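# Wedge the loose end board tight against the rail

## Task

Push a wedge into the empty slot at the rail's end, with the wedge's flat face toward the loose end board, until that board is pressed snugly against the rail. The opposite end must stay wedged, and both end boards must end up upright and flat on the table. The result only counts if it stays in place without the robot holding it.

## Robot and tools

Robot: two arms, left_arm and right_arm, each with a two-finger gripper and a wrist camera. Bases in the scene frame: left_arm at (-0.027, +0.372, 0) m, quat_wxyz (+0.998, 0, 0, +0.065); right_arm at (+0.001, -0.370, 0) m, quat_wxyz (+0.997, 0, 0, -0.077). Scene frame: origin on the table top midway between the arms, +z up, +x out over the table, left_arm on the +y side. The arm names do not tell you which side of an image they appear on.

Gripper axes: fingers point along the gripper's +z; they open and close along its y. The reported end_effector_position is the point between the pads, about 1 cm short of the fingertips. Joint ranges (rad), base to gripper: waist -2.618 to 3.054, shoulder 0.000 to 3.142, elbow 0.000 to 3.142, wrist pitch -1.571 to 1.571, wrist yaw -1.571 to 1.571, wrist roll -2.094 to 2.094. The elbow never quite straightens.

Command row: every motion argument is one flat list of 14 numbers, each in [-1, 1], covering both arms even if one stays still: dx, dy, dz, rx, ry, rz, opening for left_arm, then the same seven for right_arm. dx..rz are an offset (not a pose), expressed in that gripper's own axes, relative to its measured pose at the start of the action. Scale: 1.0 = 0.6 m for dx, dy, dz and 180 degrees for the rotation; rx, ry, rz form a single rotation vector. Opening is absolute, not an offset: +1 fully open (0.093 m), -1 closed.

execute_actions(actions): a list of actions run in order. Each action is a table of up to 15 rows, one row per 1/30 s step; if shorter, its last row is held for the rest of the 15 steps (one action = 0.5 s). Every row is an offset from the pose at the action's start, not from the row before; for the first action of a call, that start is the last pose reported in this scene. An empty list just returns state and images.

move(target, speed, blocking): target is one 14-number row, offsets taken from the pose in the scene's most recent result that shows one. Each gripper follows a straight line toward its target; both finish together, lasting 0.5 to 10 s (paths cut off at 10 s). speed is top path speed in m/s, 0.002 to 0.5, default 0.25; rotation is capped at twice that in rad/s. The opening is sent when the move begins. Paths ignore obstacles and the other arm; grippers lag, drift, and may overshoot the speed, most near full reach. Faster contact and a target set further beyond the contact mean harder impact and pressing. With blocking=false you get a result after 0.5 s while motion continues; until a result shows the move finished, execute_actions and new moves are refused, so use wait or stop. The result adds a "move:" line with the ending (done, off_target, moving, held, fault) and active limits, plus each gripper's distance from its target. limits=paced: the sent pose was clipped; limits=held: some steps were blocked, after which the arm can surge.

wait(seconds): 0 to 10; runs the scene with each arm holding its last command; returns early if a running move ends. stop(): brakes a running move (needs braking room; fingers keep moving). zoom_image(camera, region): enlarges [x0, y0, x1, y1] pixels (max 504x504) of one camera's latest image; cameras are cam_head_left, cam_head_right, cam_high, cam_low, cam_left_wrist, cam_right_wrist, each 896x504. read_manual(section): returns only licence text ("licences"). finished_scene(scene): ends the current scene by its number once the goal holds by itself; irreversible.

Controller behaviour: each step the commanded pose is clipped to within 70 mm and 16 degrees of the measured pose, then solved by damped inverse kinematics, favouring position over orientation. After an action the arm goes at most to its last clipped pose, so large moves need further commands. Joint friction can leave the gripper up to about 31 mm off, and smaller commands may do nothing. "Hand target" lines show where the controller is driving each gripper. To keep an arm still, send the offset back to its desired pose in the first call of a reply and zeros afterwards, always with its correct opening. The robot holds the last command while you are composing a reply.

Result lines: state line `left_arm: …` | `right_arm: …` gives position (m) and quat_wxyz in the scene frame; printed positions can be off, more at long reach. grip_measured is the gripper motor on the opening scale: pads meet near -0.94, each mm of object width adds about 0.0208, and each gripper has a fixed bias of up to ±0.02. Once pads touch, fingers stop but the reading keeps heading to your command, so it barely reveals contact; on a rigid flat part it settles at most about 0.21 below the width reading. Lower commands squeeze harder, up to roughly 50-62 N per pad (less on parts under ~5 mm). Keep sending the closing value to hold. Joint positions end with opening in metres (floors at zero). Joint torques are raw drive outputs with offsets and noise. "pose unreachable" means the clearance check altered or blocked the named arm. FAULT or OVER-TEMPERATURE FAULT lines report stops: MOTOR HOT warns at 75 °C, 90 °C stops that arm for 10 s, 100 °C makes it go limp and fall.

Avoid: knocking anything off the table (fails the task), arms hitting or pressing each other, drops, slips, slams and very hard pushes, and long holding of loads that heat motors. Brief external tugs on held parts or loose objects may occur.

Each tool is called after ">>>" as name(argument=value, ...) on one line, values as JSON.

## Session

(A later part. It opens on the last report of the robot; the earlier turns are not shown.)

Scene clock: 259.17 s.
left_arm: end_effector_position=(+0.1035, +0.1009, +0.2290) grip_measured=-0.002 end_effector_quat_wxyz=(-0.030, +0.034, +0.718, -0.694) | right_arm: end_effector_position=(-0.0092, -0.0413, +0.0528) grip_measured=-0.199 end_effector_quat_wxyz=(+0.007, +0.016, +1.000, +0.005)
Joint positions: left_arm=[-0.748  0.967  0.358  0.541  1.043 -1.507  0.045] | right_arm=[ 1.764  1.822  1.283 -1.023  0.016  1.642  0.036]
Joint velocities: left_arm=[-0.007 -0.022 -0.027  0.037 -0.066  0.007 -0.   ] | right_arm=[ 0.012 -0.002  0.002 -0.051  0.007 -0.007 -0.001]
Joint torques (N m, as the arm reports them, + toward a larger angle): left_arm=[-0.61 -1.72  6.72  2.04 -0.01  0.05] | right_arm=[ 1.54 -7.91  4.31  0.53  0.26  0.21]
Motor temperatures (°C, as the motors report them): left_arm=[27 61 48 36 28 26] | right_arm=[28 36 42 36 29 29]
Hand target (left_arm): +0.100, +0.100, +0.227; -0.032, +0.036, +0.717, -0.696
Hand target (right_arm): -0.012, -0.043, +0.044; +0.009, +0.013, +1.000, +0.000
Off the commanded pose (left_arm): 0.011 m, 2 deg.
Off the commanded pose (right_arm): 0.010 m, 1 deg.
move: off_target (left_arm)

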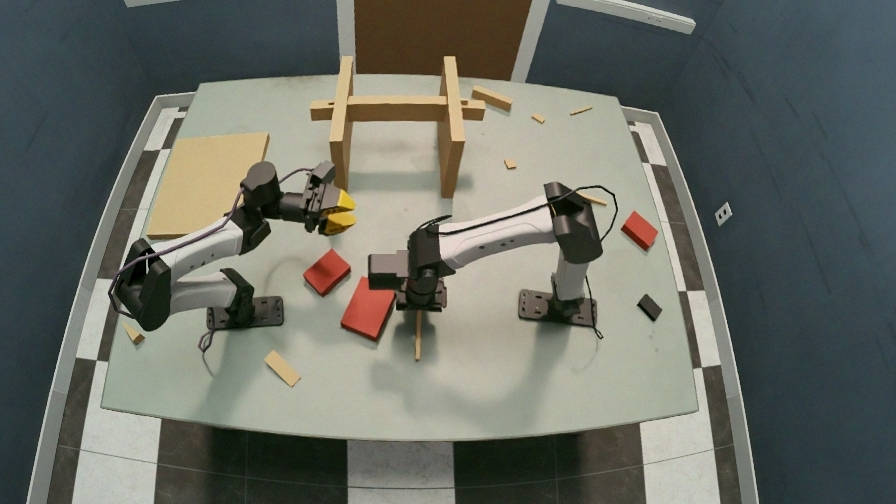

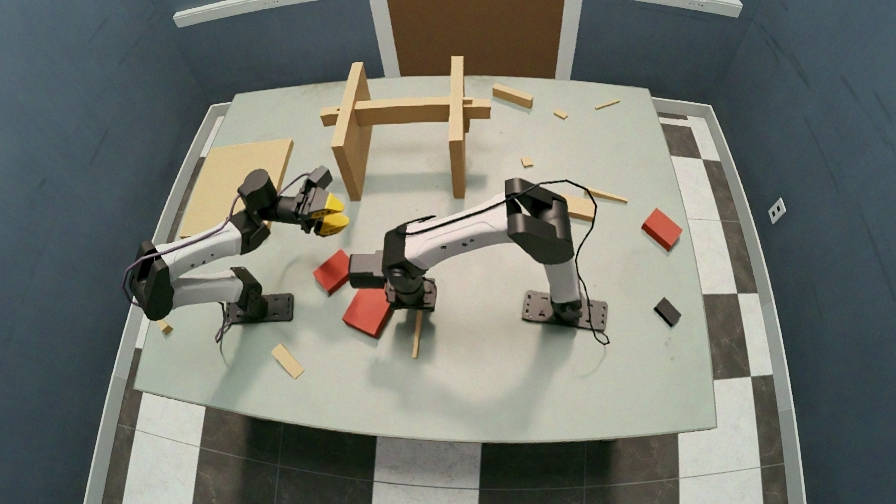

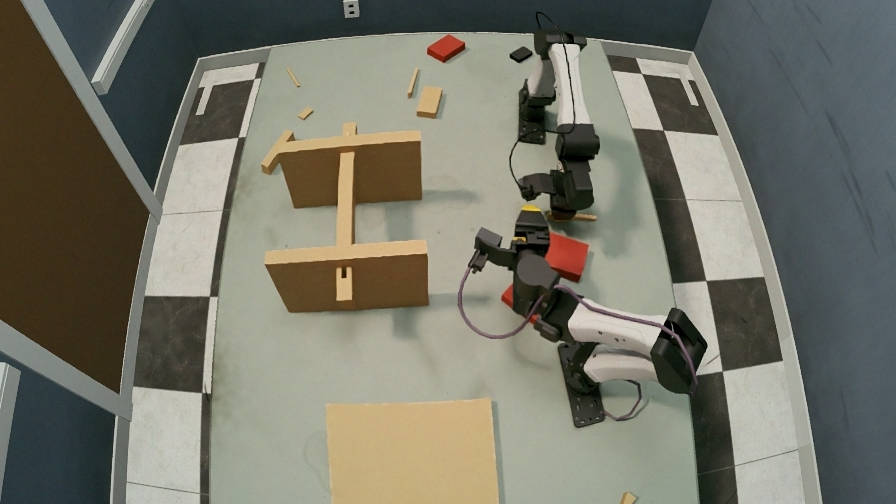

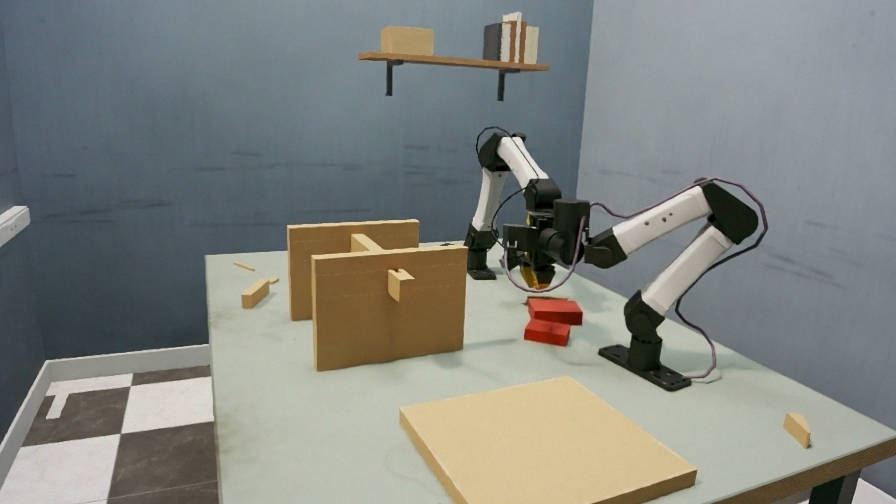

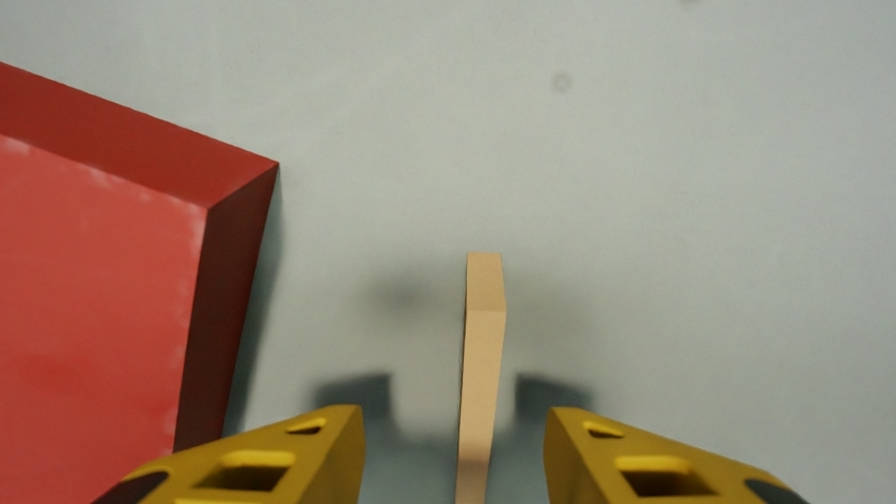

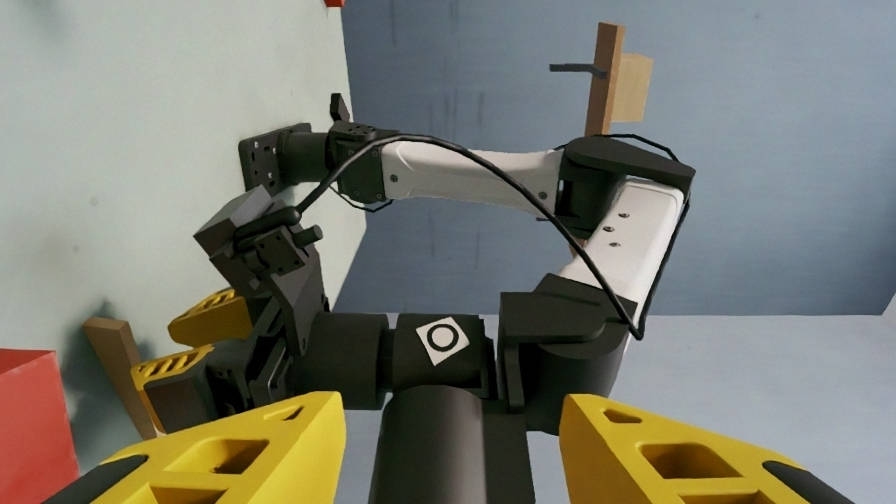

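>>> move(target=[0, 0, 0, 0, 0, 0, 0.0, 0.006, -0.0145, 0.066, 0, 0, 0, -0.2], speed=0.08)

Scene clock: 283.10 s.
left_arm: end_effector_position=(+0.1036, +0.1009, +0.2297) grip_measured=-0.002 end_effector_quat_wxyz=(-0.029, +0.035, +0.718, -0.695) | right_arm: end_effector_position=(-0.0089, -0.0478, +0.0198) grip_measured=-0.199 end_effector_quat_wxyz=(+0.007, +0.018, +1.000, +0.007)
Joint positions: left_arm=[-0.748  0.967  0.358  0.546  1.043 -1.509  0.045] | right_arm=[ 1.764  1.841  1.168 -0.886  0.016  1.646  0.036]
Joint velocities: left_arm=[-0.002 -0.002 -0.027 -0.051 -0.037  0.007 -0.   ] | right_arm=[-0.017  0.012 -0.012  0.022 -0.007 -0.037  0.001]
Joint torques (N m, as the arm reports them, + toward a larger angle): left_arm=[ 0.09 -1.69  7.81  1.74  0.05  0.16] | right_arm=[ 1.28 -8.06  4.21  0.54  0.23  0.21]
Motor temperatures (°C, as the motors report them): left_arm=[27 51 46 40 28 26] | right_arm=[28 36 41 36 29 29]
Hand target (left_arm): +0.103, +0.101, +0.229; -0.030, +0.034, +0.718, -0.694
Hand target (right_arm): -0.012, -0.049, +0.013; +0.008, +0.016, +1.000, +0.005
Off the commanded pose (left_arm): 0.001 m, 0 deg.
Off the commanded pose (right_arm): 0.008 m, 0 deg.
move: done

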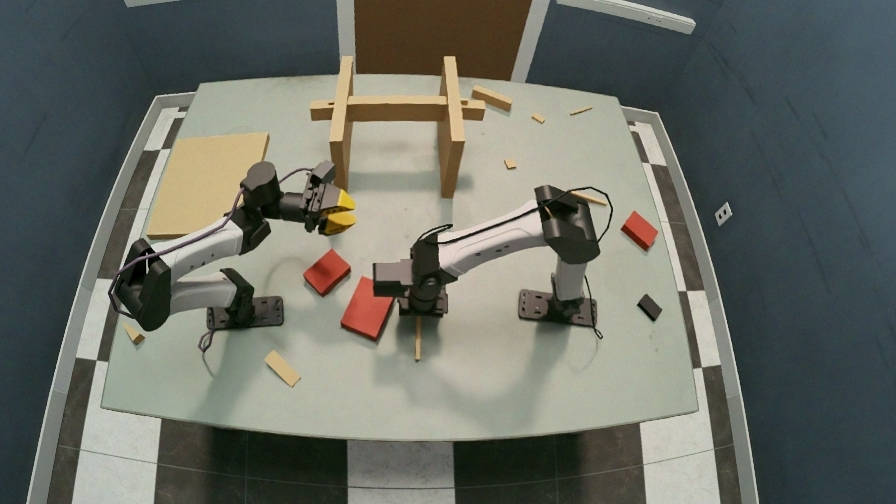

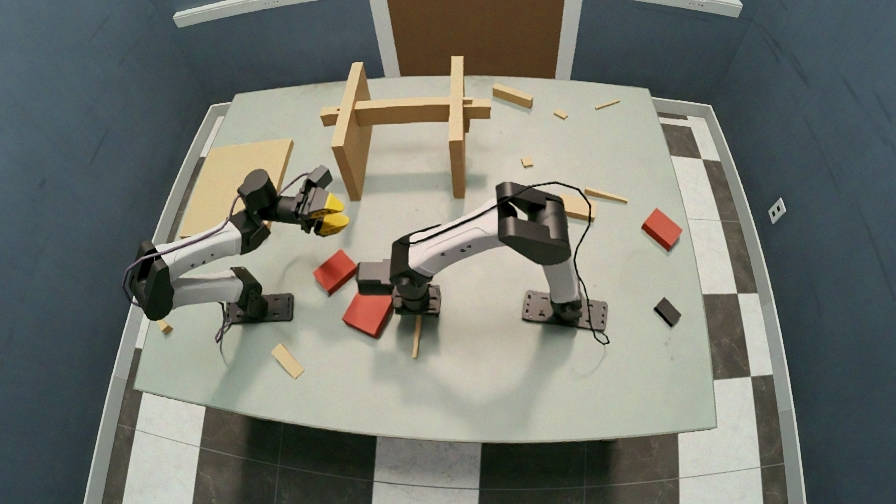

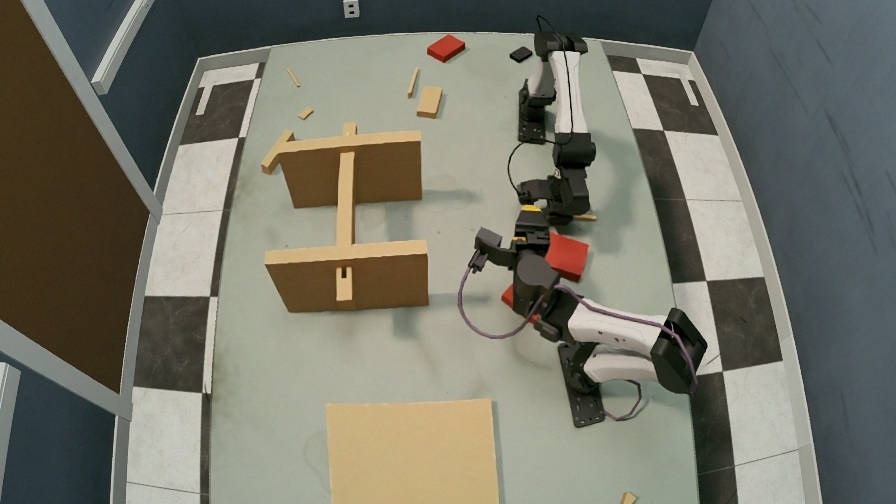

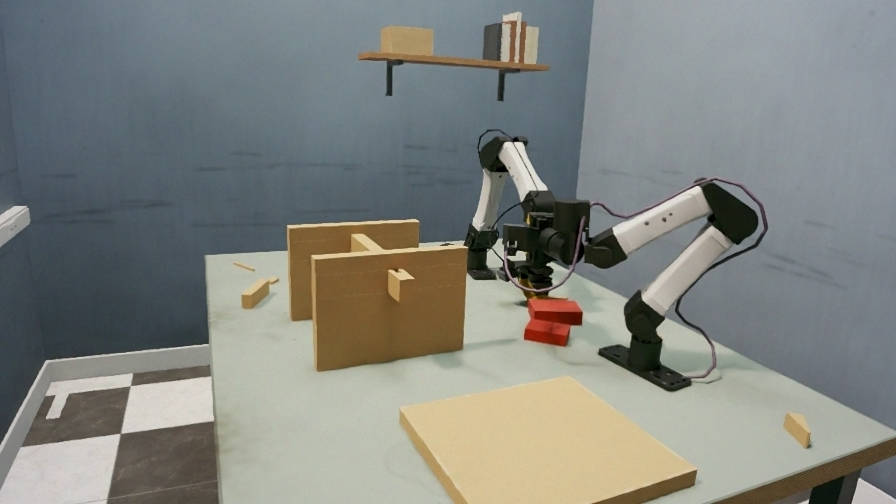

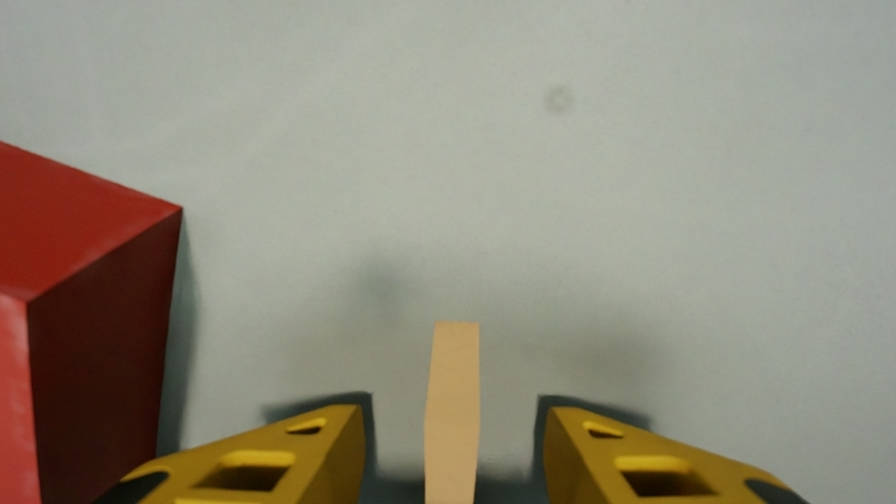

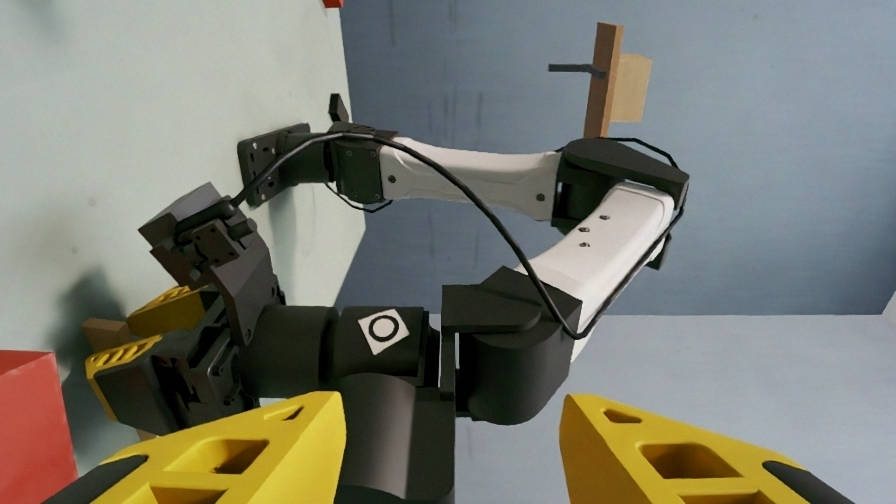

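>>> execute_actions(actions=[[[0,0,0,0,0,0,0.0, 0.004,0,0.02,0,0,0,-0.2]],[[0,0,0,0,0,0,0.0, 0,0,0,0,0,0,-1]],[[0,0,0,0,0,0,0.0, 0,0,0,0,0,0,-1]]])

Scene clock: 291.90 s.
left_arm: end_effector_position=(+0.1036, +0.1009, +0.2297) grip_measured=-0.002 end_effector_quat_wxyz=(-0.029, +0.035, +0.718, -0.695) | right_arm: end_effector_position=(-0.0091, -0.0424, +0.0199) grip_measured=-0.957 end_effector_quat_wxyz=(+0.007, +0.018, +1.000, +0.018)
Joint positions: left_arm=[-0.748  0.967  0.358  0.546  1.043 -1.509  0.045] | right_arm=[ 1.764  1.841  1.168 -0.863  0.016  1.647  0.   ]
Joint velocities: left_arm=[-0.007  0.002 -0.007  0.007 -0.037 -0.007 -0.   ] | right_arm=[ 0.007 -0.017  0.002 -0.066  0.037 -0.051  0.   ]
Joint torques (N m, as the arm reports them, + toward a larger angle): left_arm=[ 0.28 -1.72  7.93  1.77  0.06  0.14] | right_arm=[ 0.39 -8.8   5.48  0.41  0.23  0.14]
Motor temperatures (°C, as the motors report them): left_arm=[27 48 46 40 28 26] | right_arm=[28 37 41 36 29 29]
Hand target (left_arm): +0.104, +0.101, +0.230; -0.029, +0.035, +0.718, -0.695
Hand target (right_arm): -0.009, -0.042, +0.020; +0.007, +0.018, +1.000, +0.018
Off the commanded pose (left_arm): 0.000 m, 0 deg.
Off the commanded pose (right_arm): 0.000 m, 0 deg.

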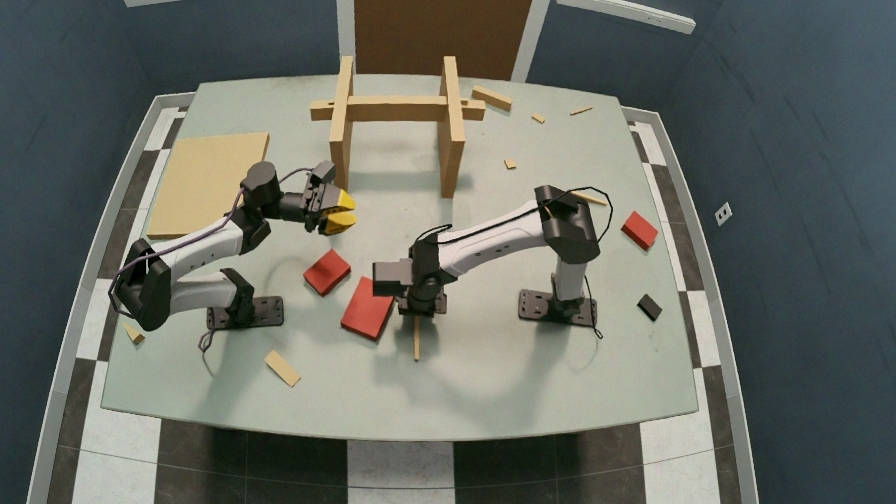

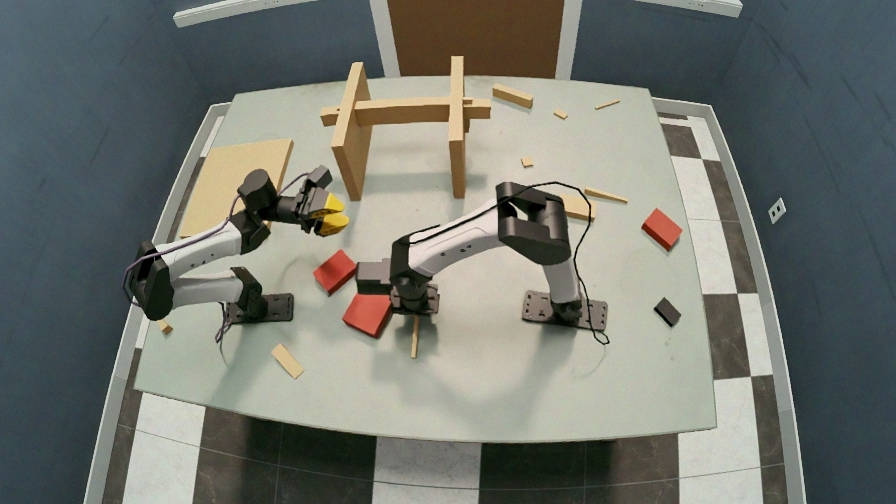

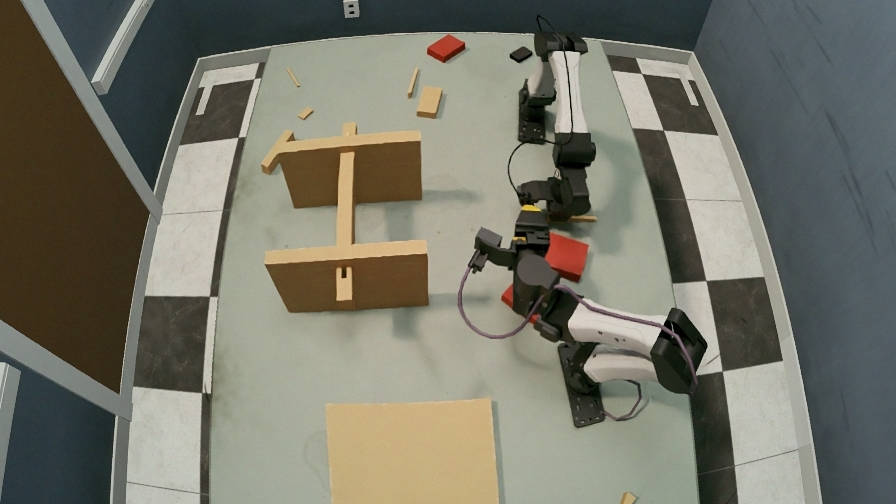

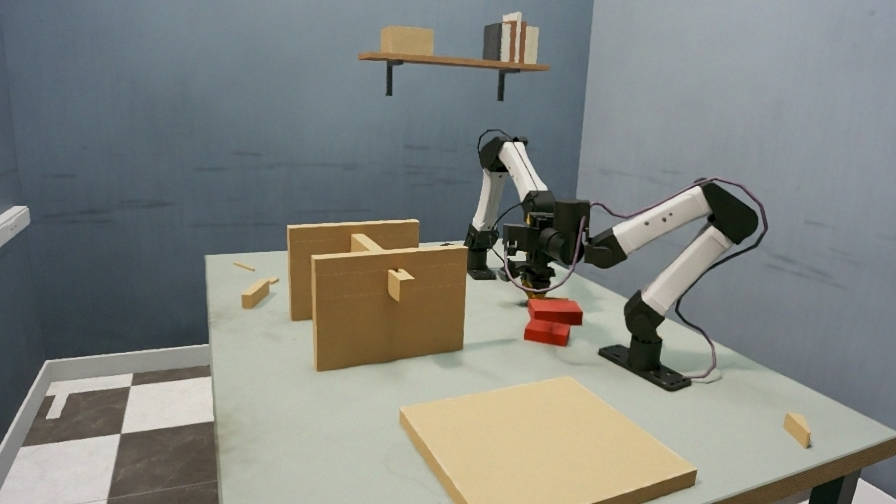

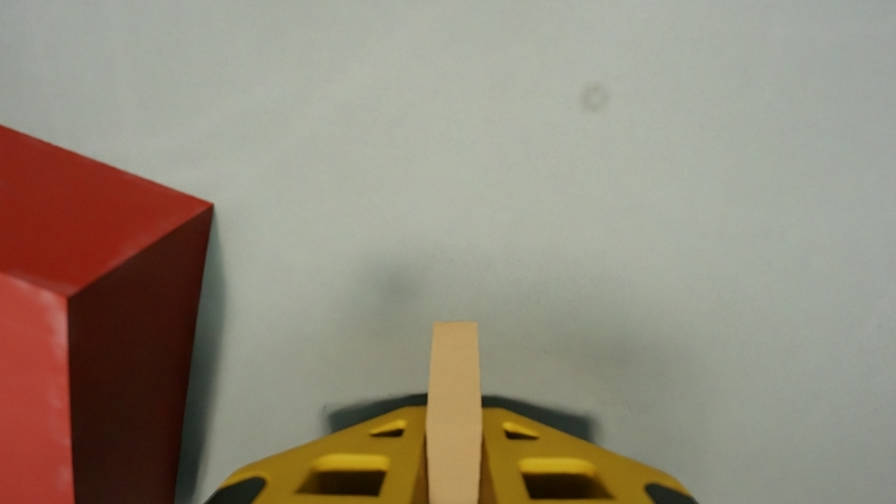

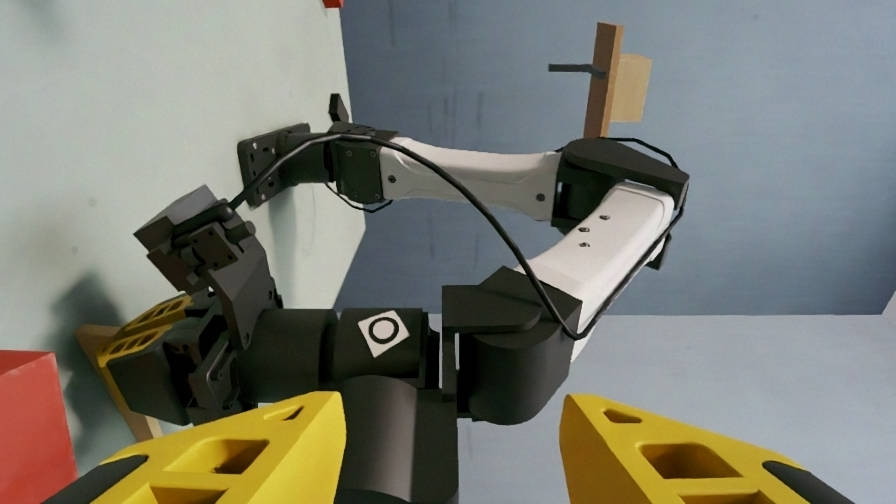

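>>> move(target=[0, 0, 0, 0, 0, 0, 0.0, -0.2187, 0.0404, -0.3294, -0.4827, 0.1007, -0.0907, -1], speed=0.25)

Scene clock: 324.63 s.
left_arm: end_effector_position=(+0.1036, +0.1009, +0.2297) grip_measured=-0.002 end_effector_quat_wxyz=(-0.029, +0.035, +0.718, -0.695) | right_arm: end_effector_position=(+0.1144, -0.0254, +0.2255) grip_measured=-0.957 end_effector_quat_wxyz=(-0.132, -0.130, +0.694, +0.696)
Joint positions: left_arm=[-0.748  0.967  0.358  0.546  1.043 -1.509  0.045] | right_arm=[ 0.976  1.418  0.54   0.885 -1.122  1.58   0.   ]
Joint velocities: left_arm=[-0.002 -0.007 -0.007  0.037 -0.022  0.051  0.   ] | right_arm=[-0.012  0.007  0.002  0.066 -0.051  0.022  0.   ]
Joint torques (N m, as the arm reports them, + toward a larger angle): left_arm=[ 0.21 -1.67  7.78  1.78  0.    0.13] | right_arm=[-0.44 -4.33  4.7   1.77  0.03  0.14]
Motor temperatures (°C, as the motors report them): left_arm=[27 43 47 41 27 26] | right_arm=[28 37 41 36 29 29]
Hand target (left_arm): +0.104, +0.101, +0.230; -0.029, +0.035, +0.718, -0.695
Hand target (right_arm): +0.115, -0.028, +0.219; -0.136, -0.128, +0.694, +0.695
Off the commanded pose (left_arm): 0.000 m, 0 deg.
Off the commanded pose (right_arm): 0.009 m, 1 deg.
move: done

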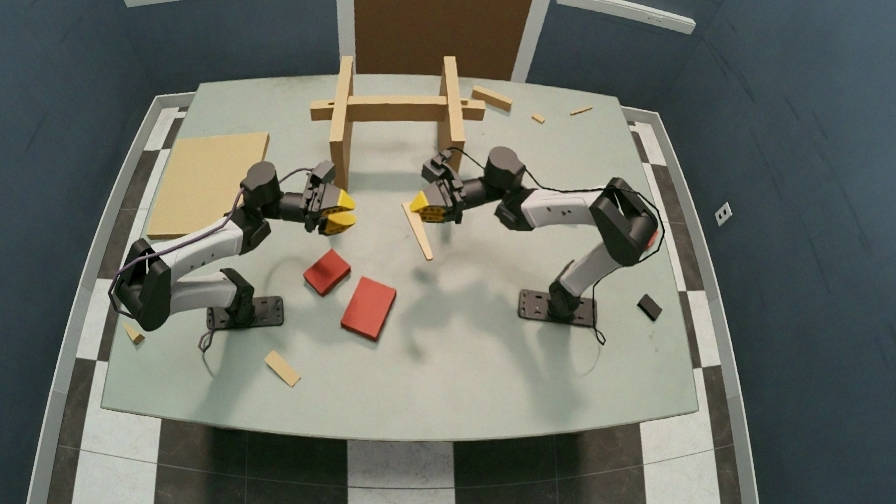

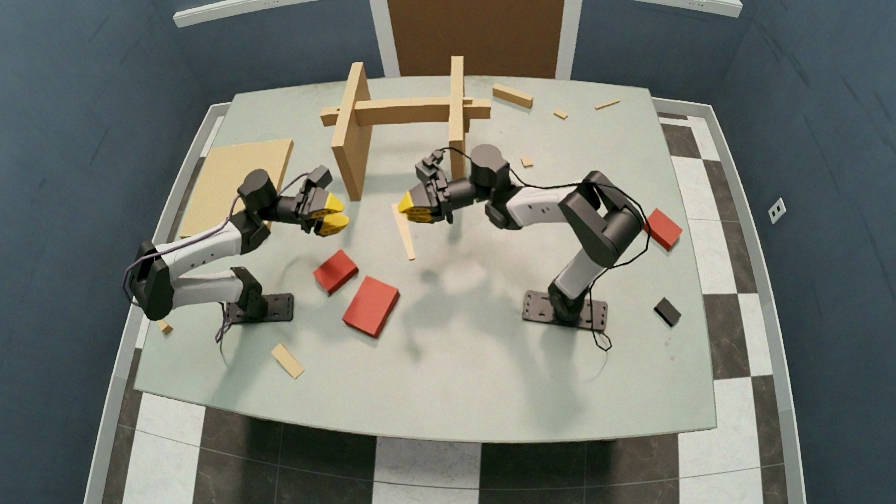

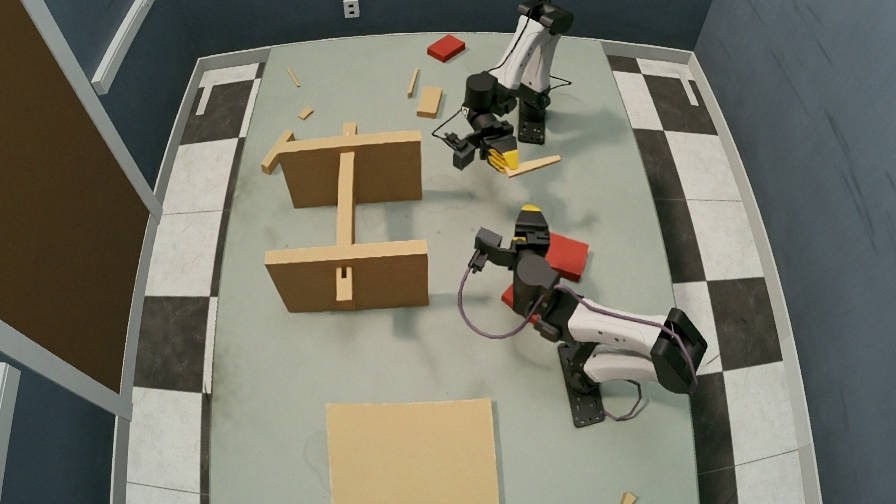

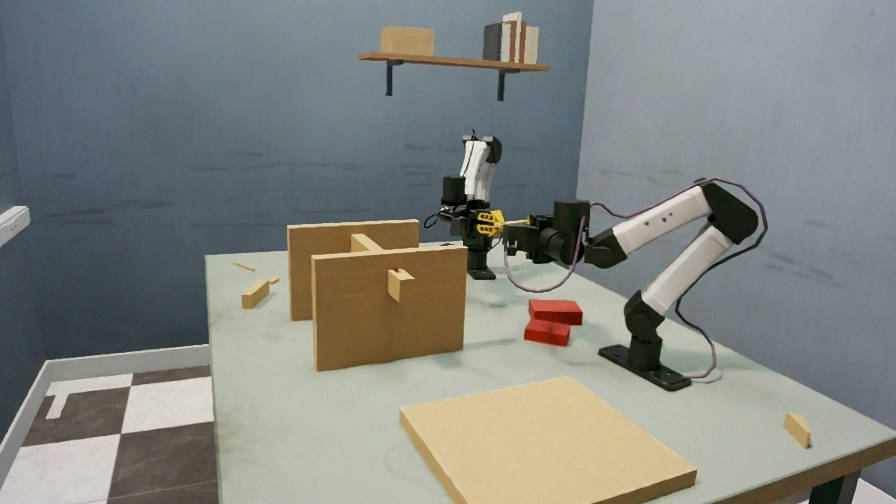

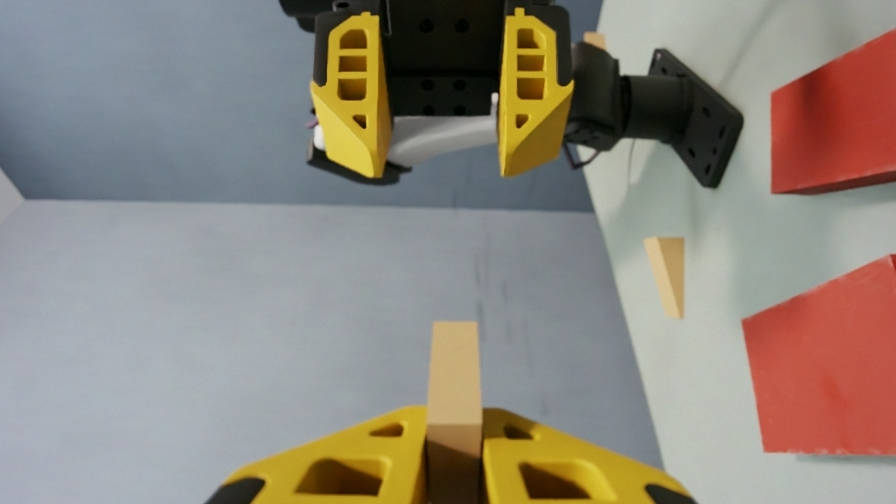

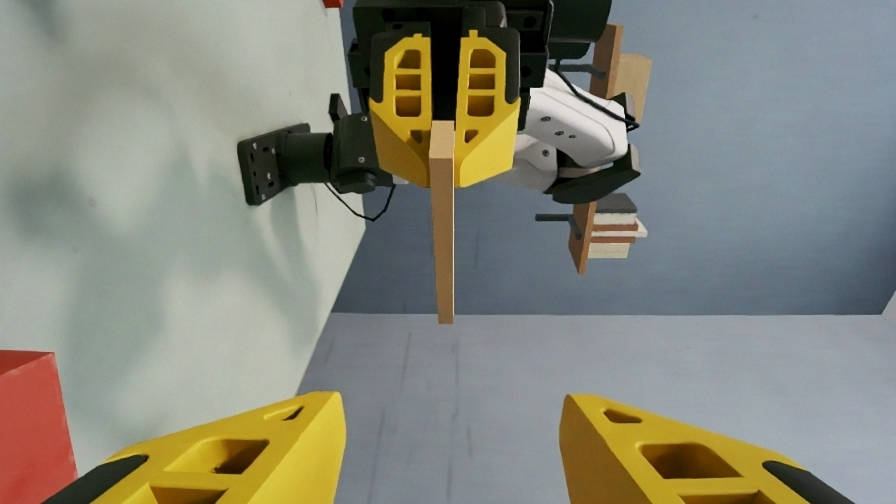

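>>> zoom_image(camera="cam_head_left", region=[360, 170, 500, 280])

>>> zoom_image(camera="cam_high", region=[460, 120, 600, 220])

Region (360, 170, 500, 280) of cam_head_left's 896x504 image, scaled by 3.600, with more detail than that image has; it fills the top 396 rows of this view, and the rest is white.

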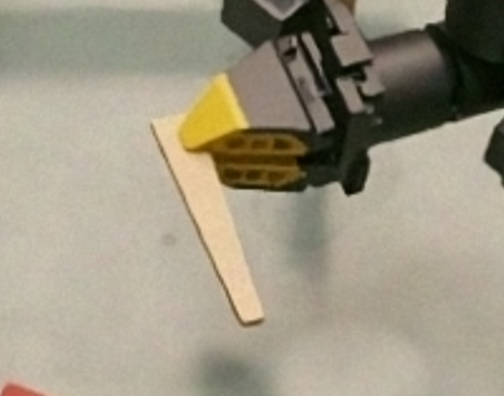

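Region (460, 120, 600, 220) of cam_high's 896x504 image, scaled by 3.600, with more detail than that image has; it fills the top 360 rows of this view, and the rest is white.

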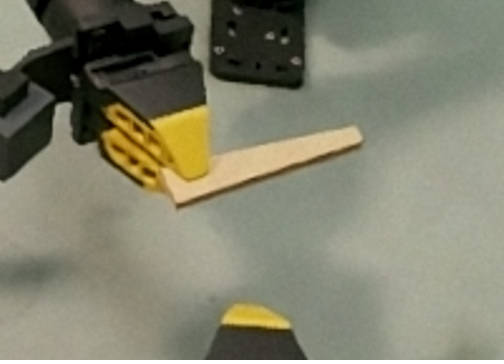

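>>> zoom_image(camera="cam_high", region=[490, 140, 570, 190])

>>> zoom_image(camera="cam_head_right", region=[370, 185, 450, 270])

Region (490, 140, 570, 190) of cam_high's 896x504 image, scaled by 6.300, with more detail than that image has; it fills the top 315 rows of this view, and the rest is white.

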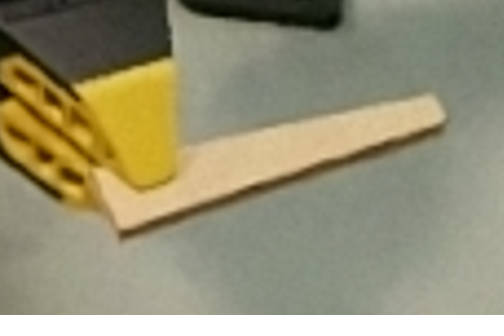

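Region (370, 185, 450, 270) of cam_head_right's 896x504 image, scaled by 5.929, with more detail than that image has; it fills the left 474 columns of this view, and the rest is white.

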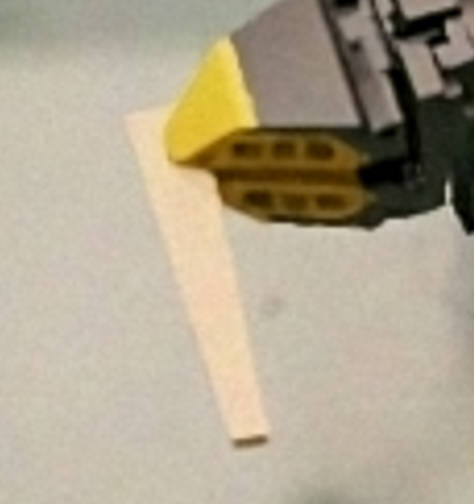

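>>> move(target=[0.027, 0.0042, 0.2118, 0.0107, -0.014, 0, 0.0, 0, 0, 0, 0, 0, 0, -1], speed=0.12)

Scene clock: 387.43 s.
left_arm: end_effector_position=(+0.0791, -0.0172, +0.2139) grip_measured=-0.002 end_effector_quat_wxyz=(-0.012, +0.018, +0.719, -0.695) | right_arm: end_effector_position=(+0.1144, -0.0254, +0.2263) grip_measured=-0.957 end_effector_quat_wxyz=(-0.132, -0.131, +0.693, +0.697)
Joint positions: left_arm=[-1.227  1.389  0.51   0.839  0.517 -1.543  0.045] | right_arm=[ 0.976  1.418  0.54   0.891 -1.122  1.583  0.   ]
Joint velocities: left_arm=[-0.002 -0.012 -0.012  0.066 -0.007 -0.022  0.001] | right_arm=[ 0.012 -0.002  0.002  0.022  0.007 -0.007  0.   ]
Joint torques (N m, as the arm reports them, + toward a larger angle): left_arm=[-0.53 -3.57  9.23  2.3  -0.04  0.05] | right_arm=[ 0.41 -5.53  6.1   1.48  0.17  0.04]
Motor temperatures (°C, as the motors report them): left_arm=[27 39 47 43 27 26] | right_arm=[28 34 41 42 29 29]
Hand target (left_arm): +0.078, -0.023, +0.223; -0.010, +0.022, +0.709, -0.704
Hand target (right_arm): +0.114, -0.025, +0.226; -0.132, -0.130, +0.694, +0.696
Off the commanded pose (left_arm): 0.012 m, 2 deg.
Off the commanded pose (right_arm): 0.001 m, 0 deg.
move: off_target (left_arm)

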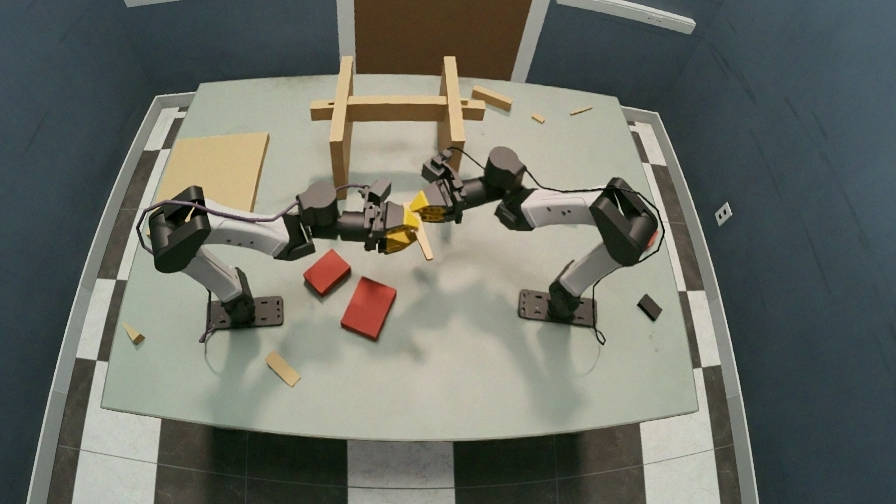

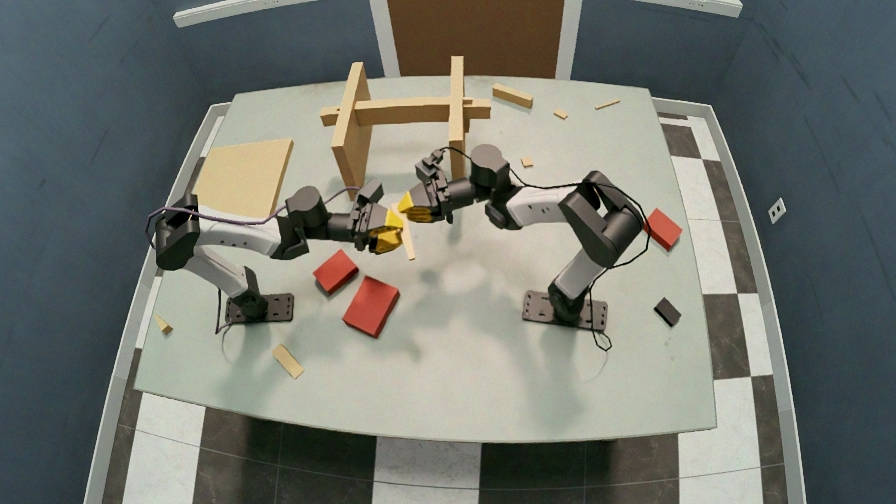

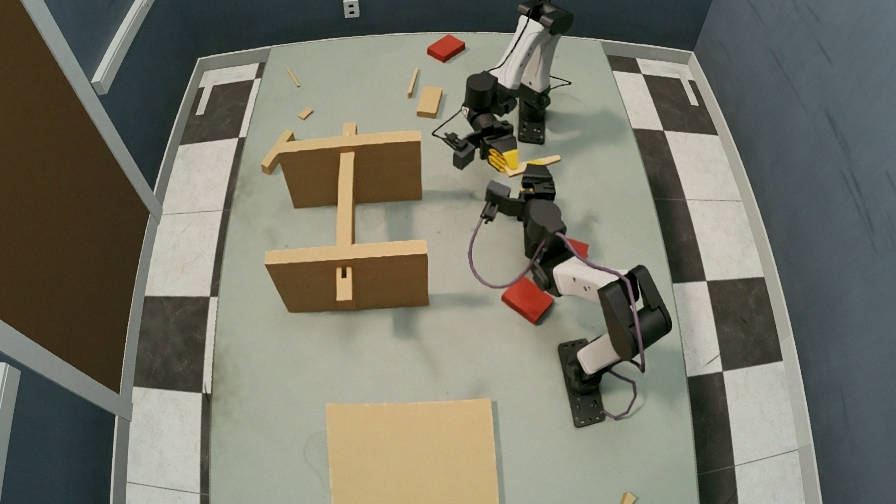

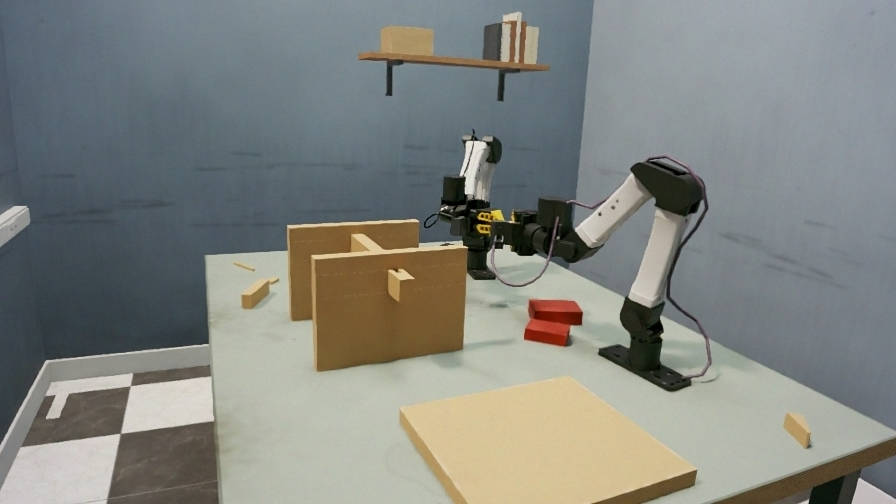

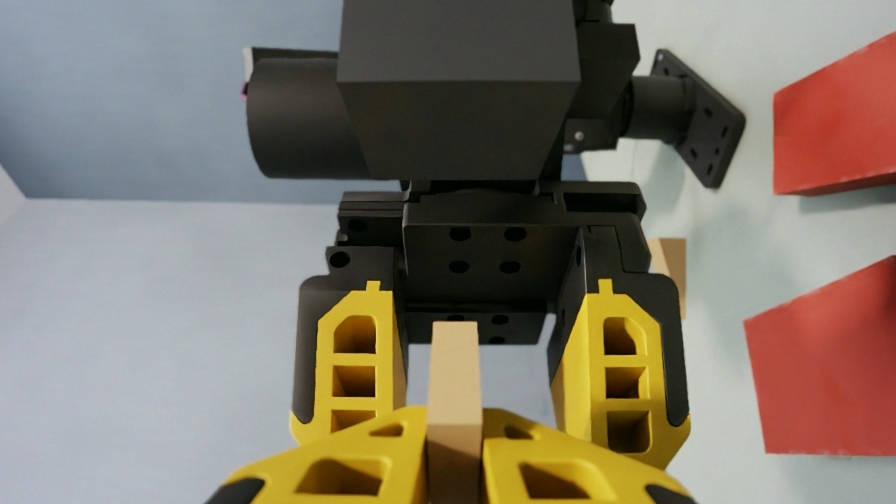

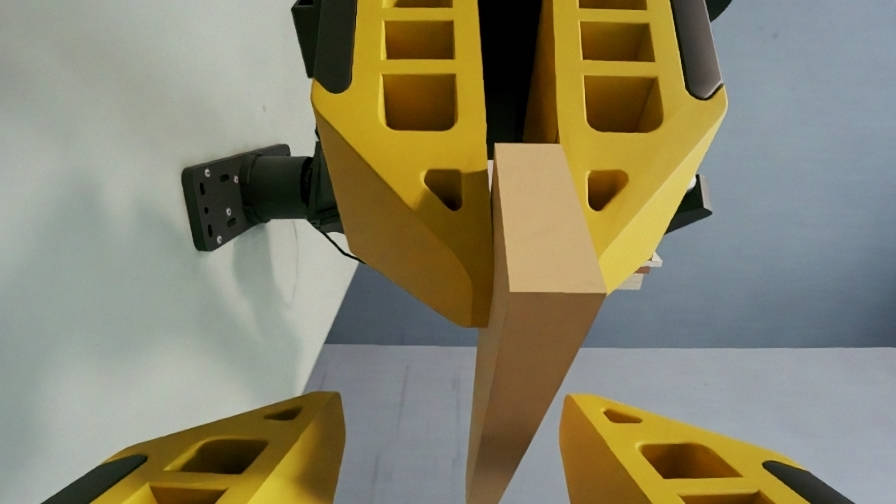

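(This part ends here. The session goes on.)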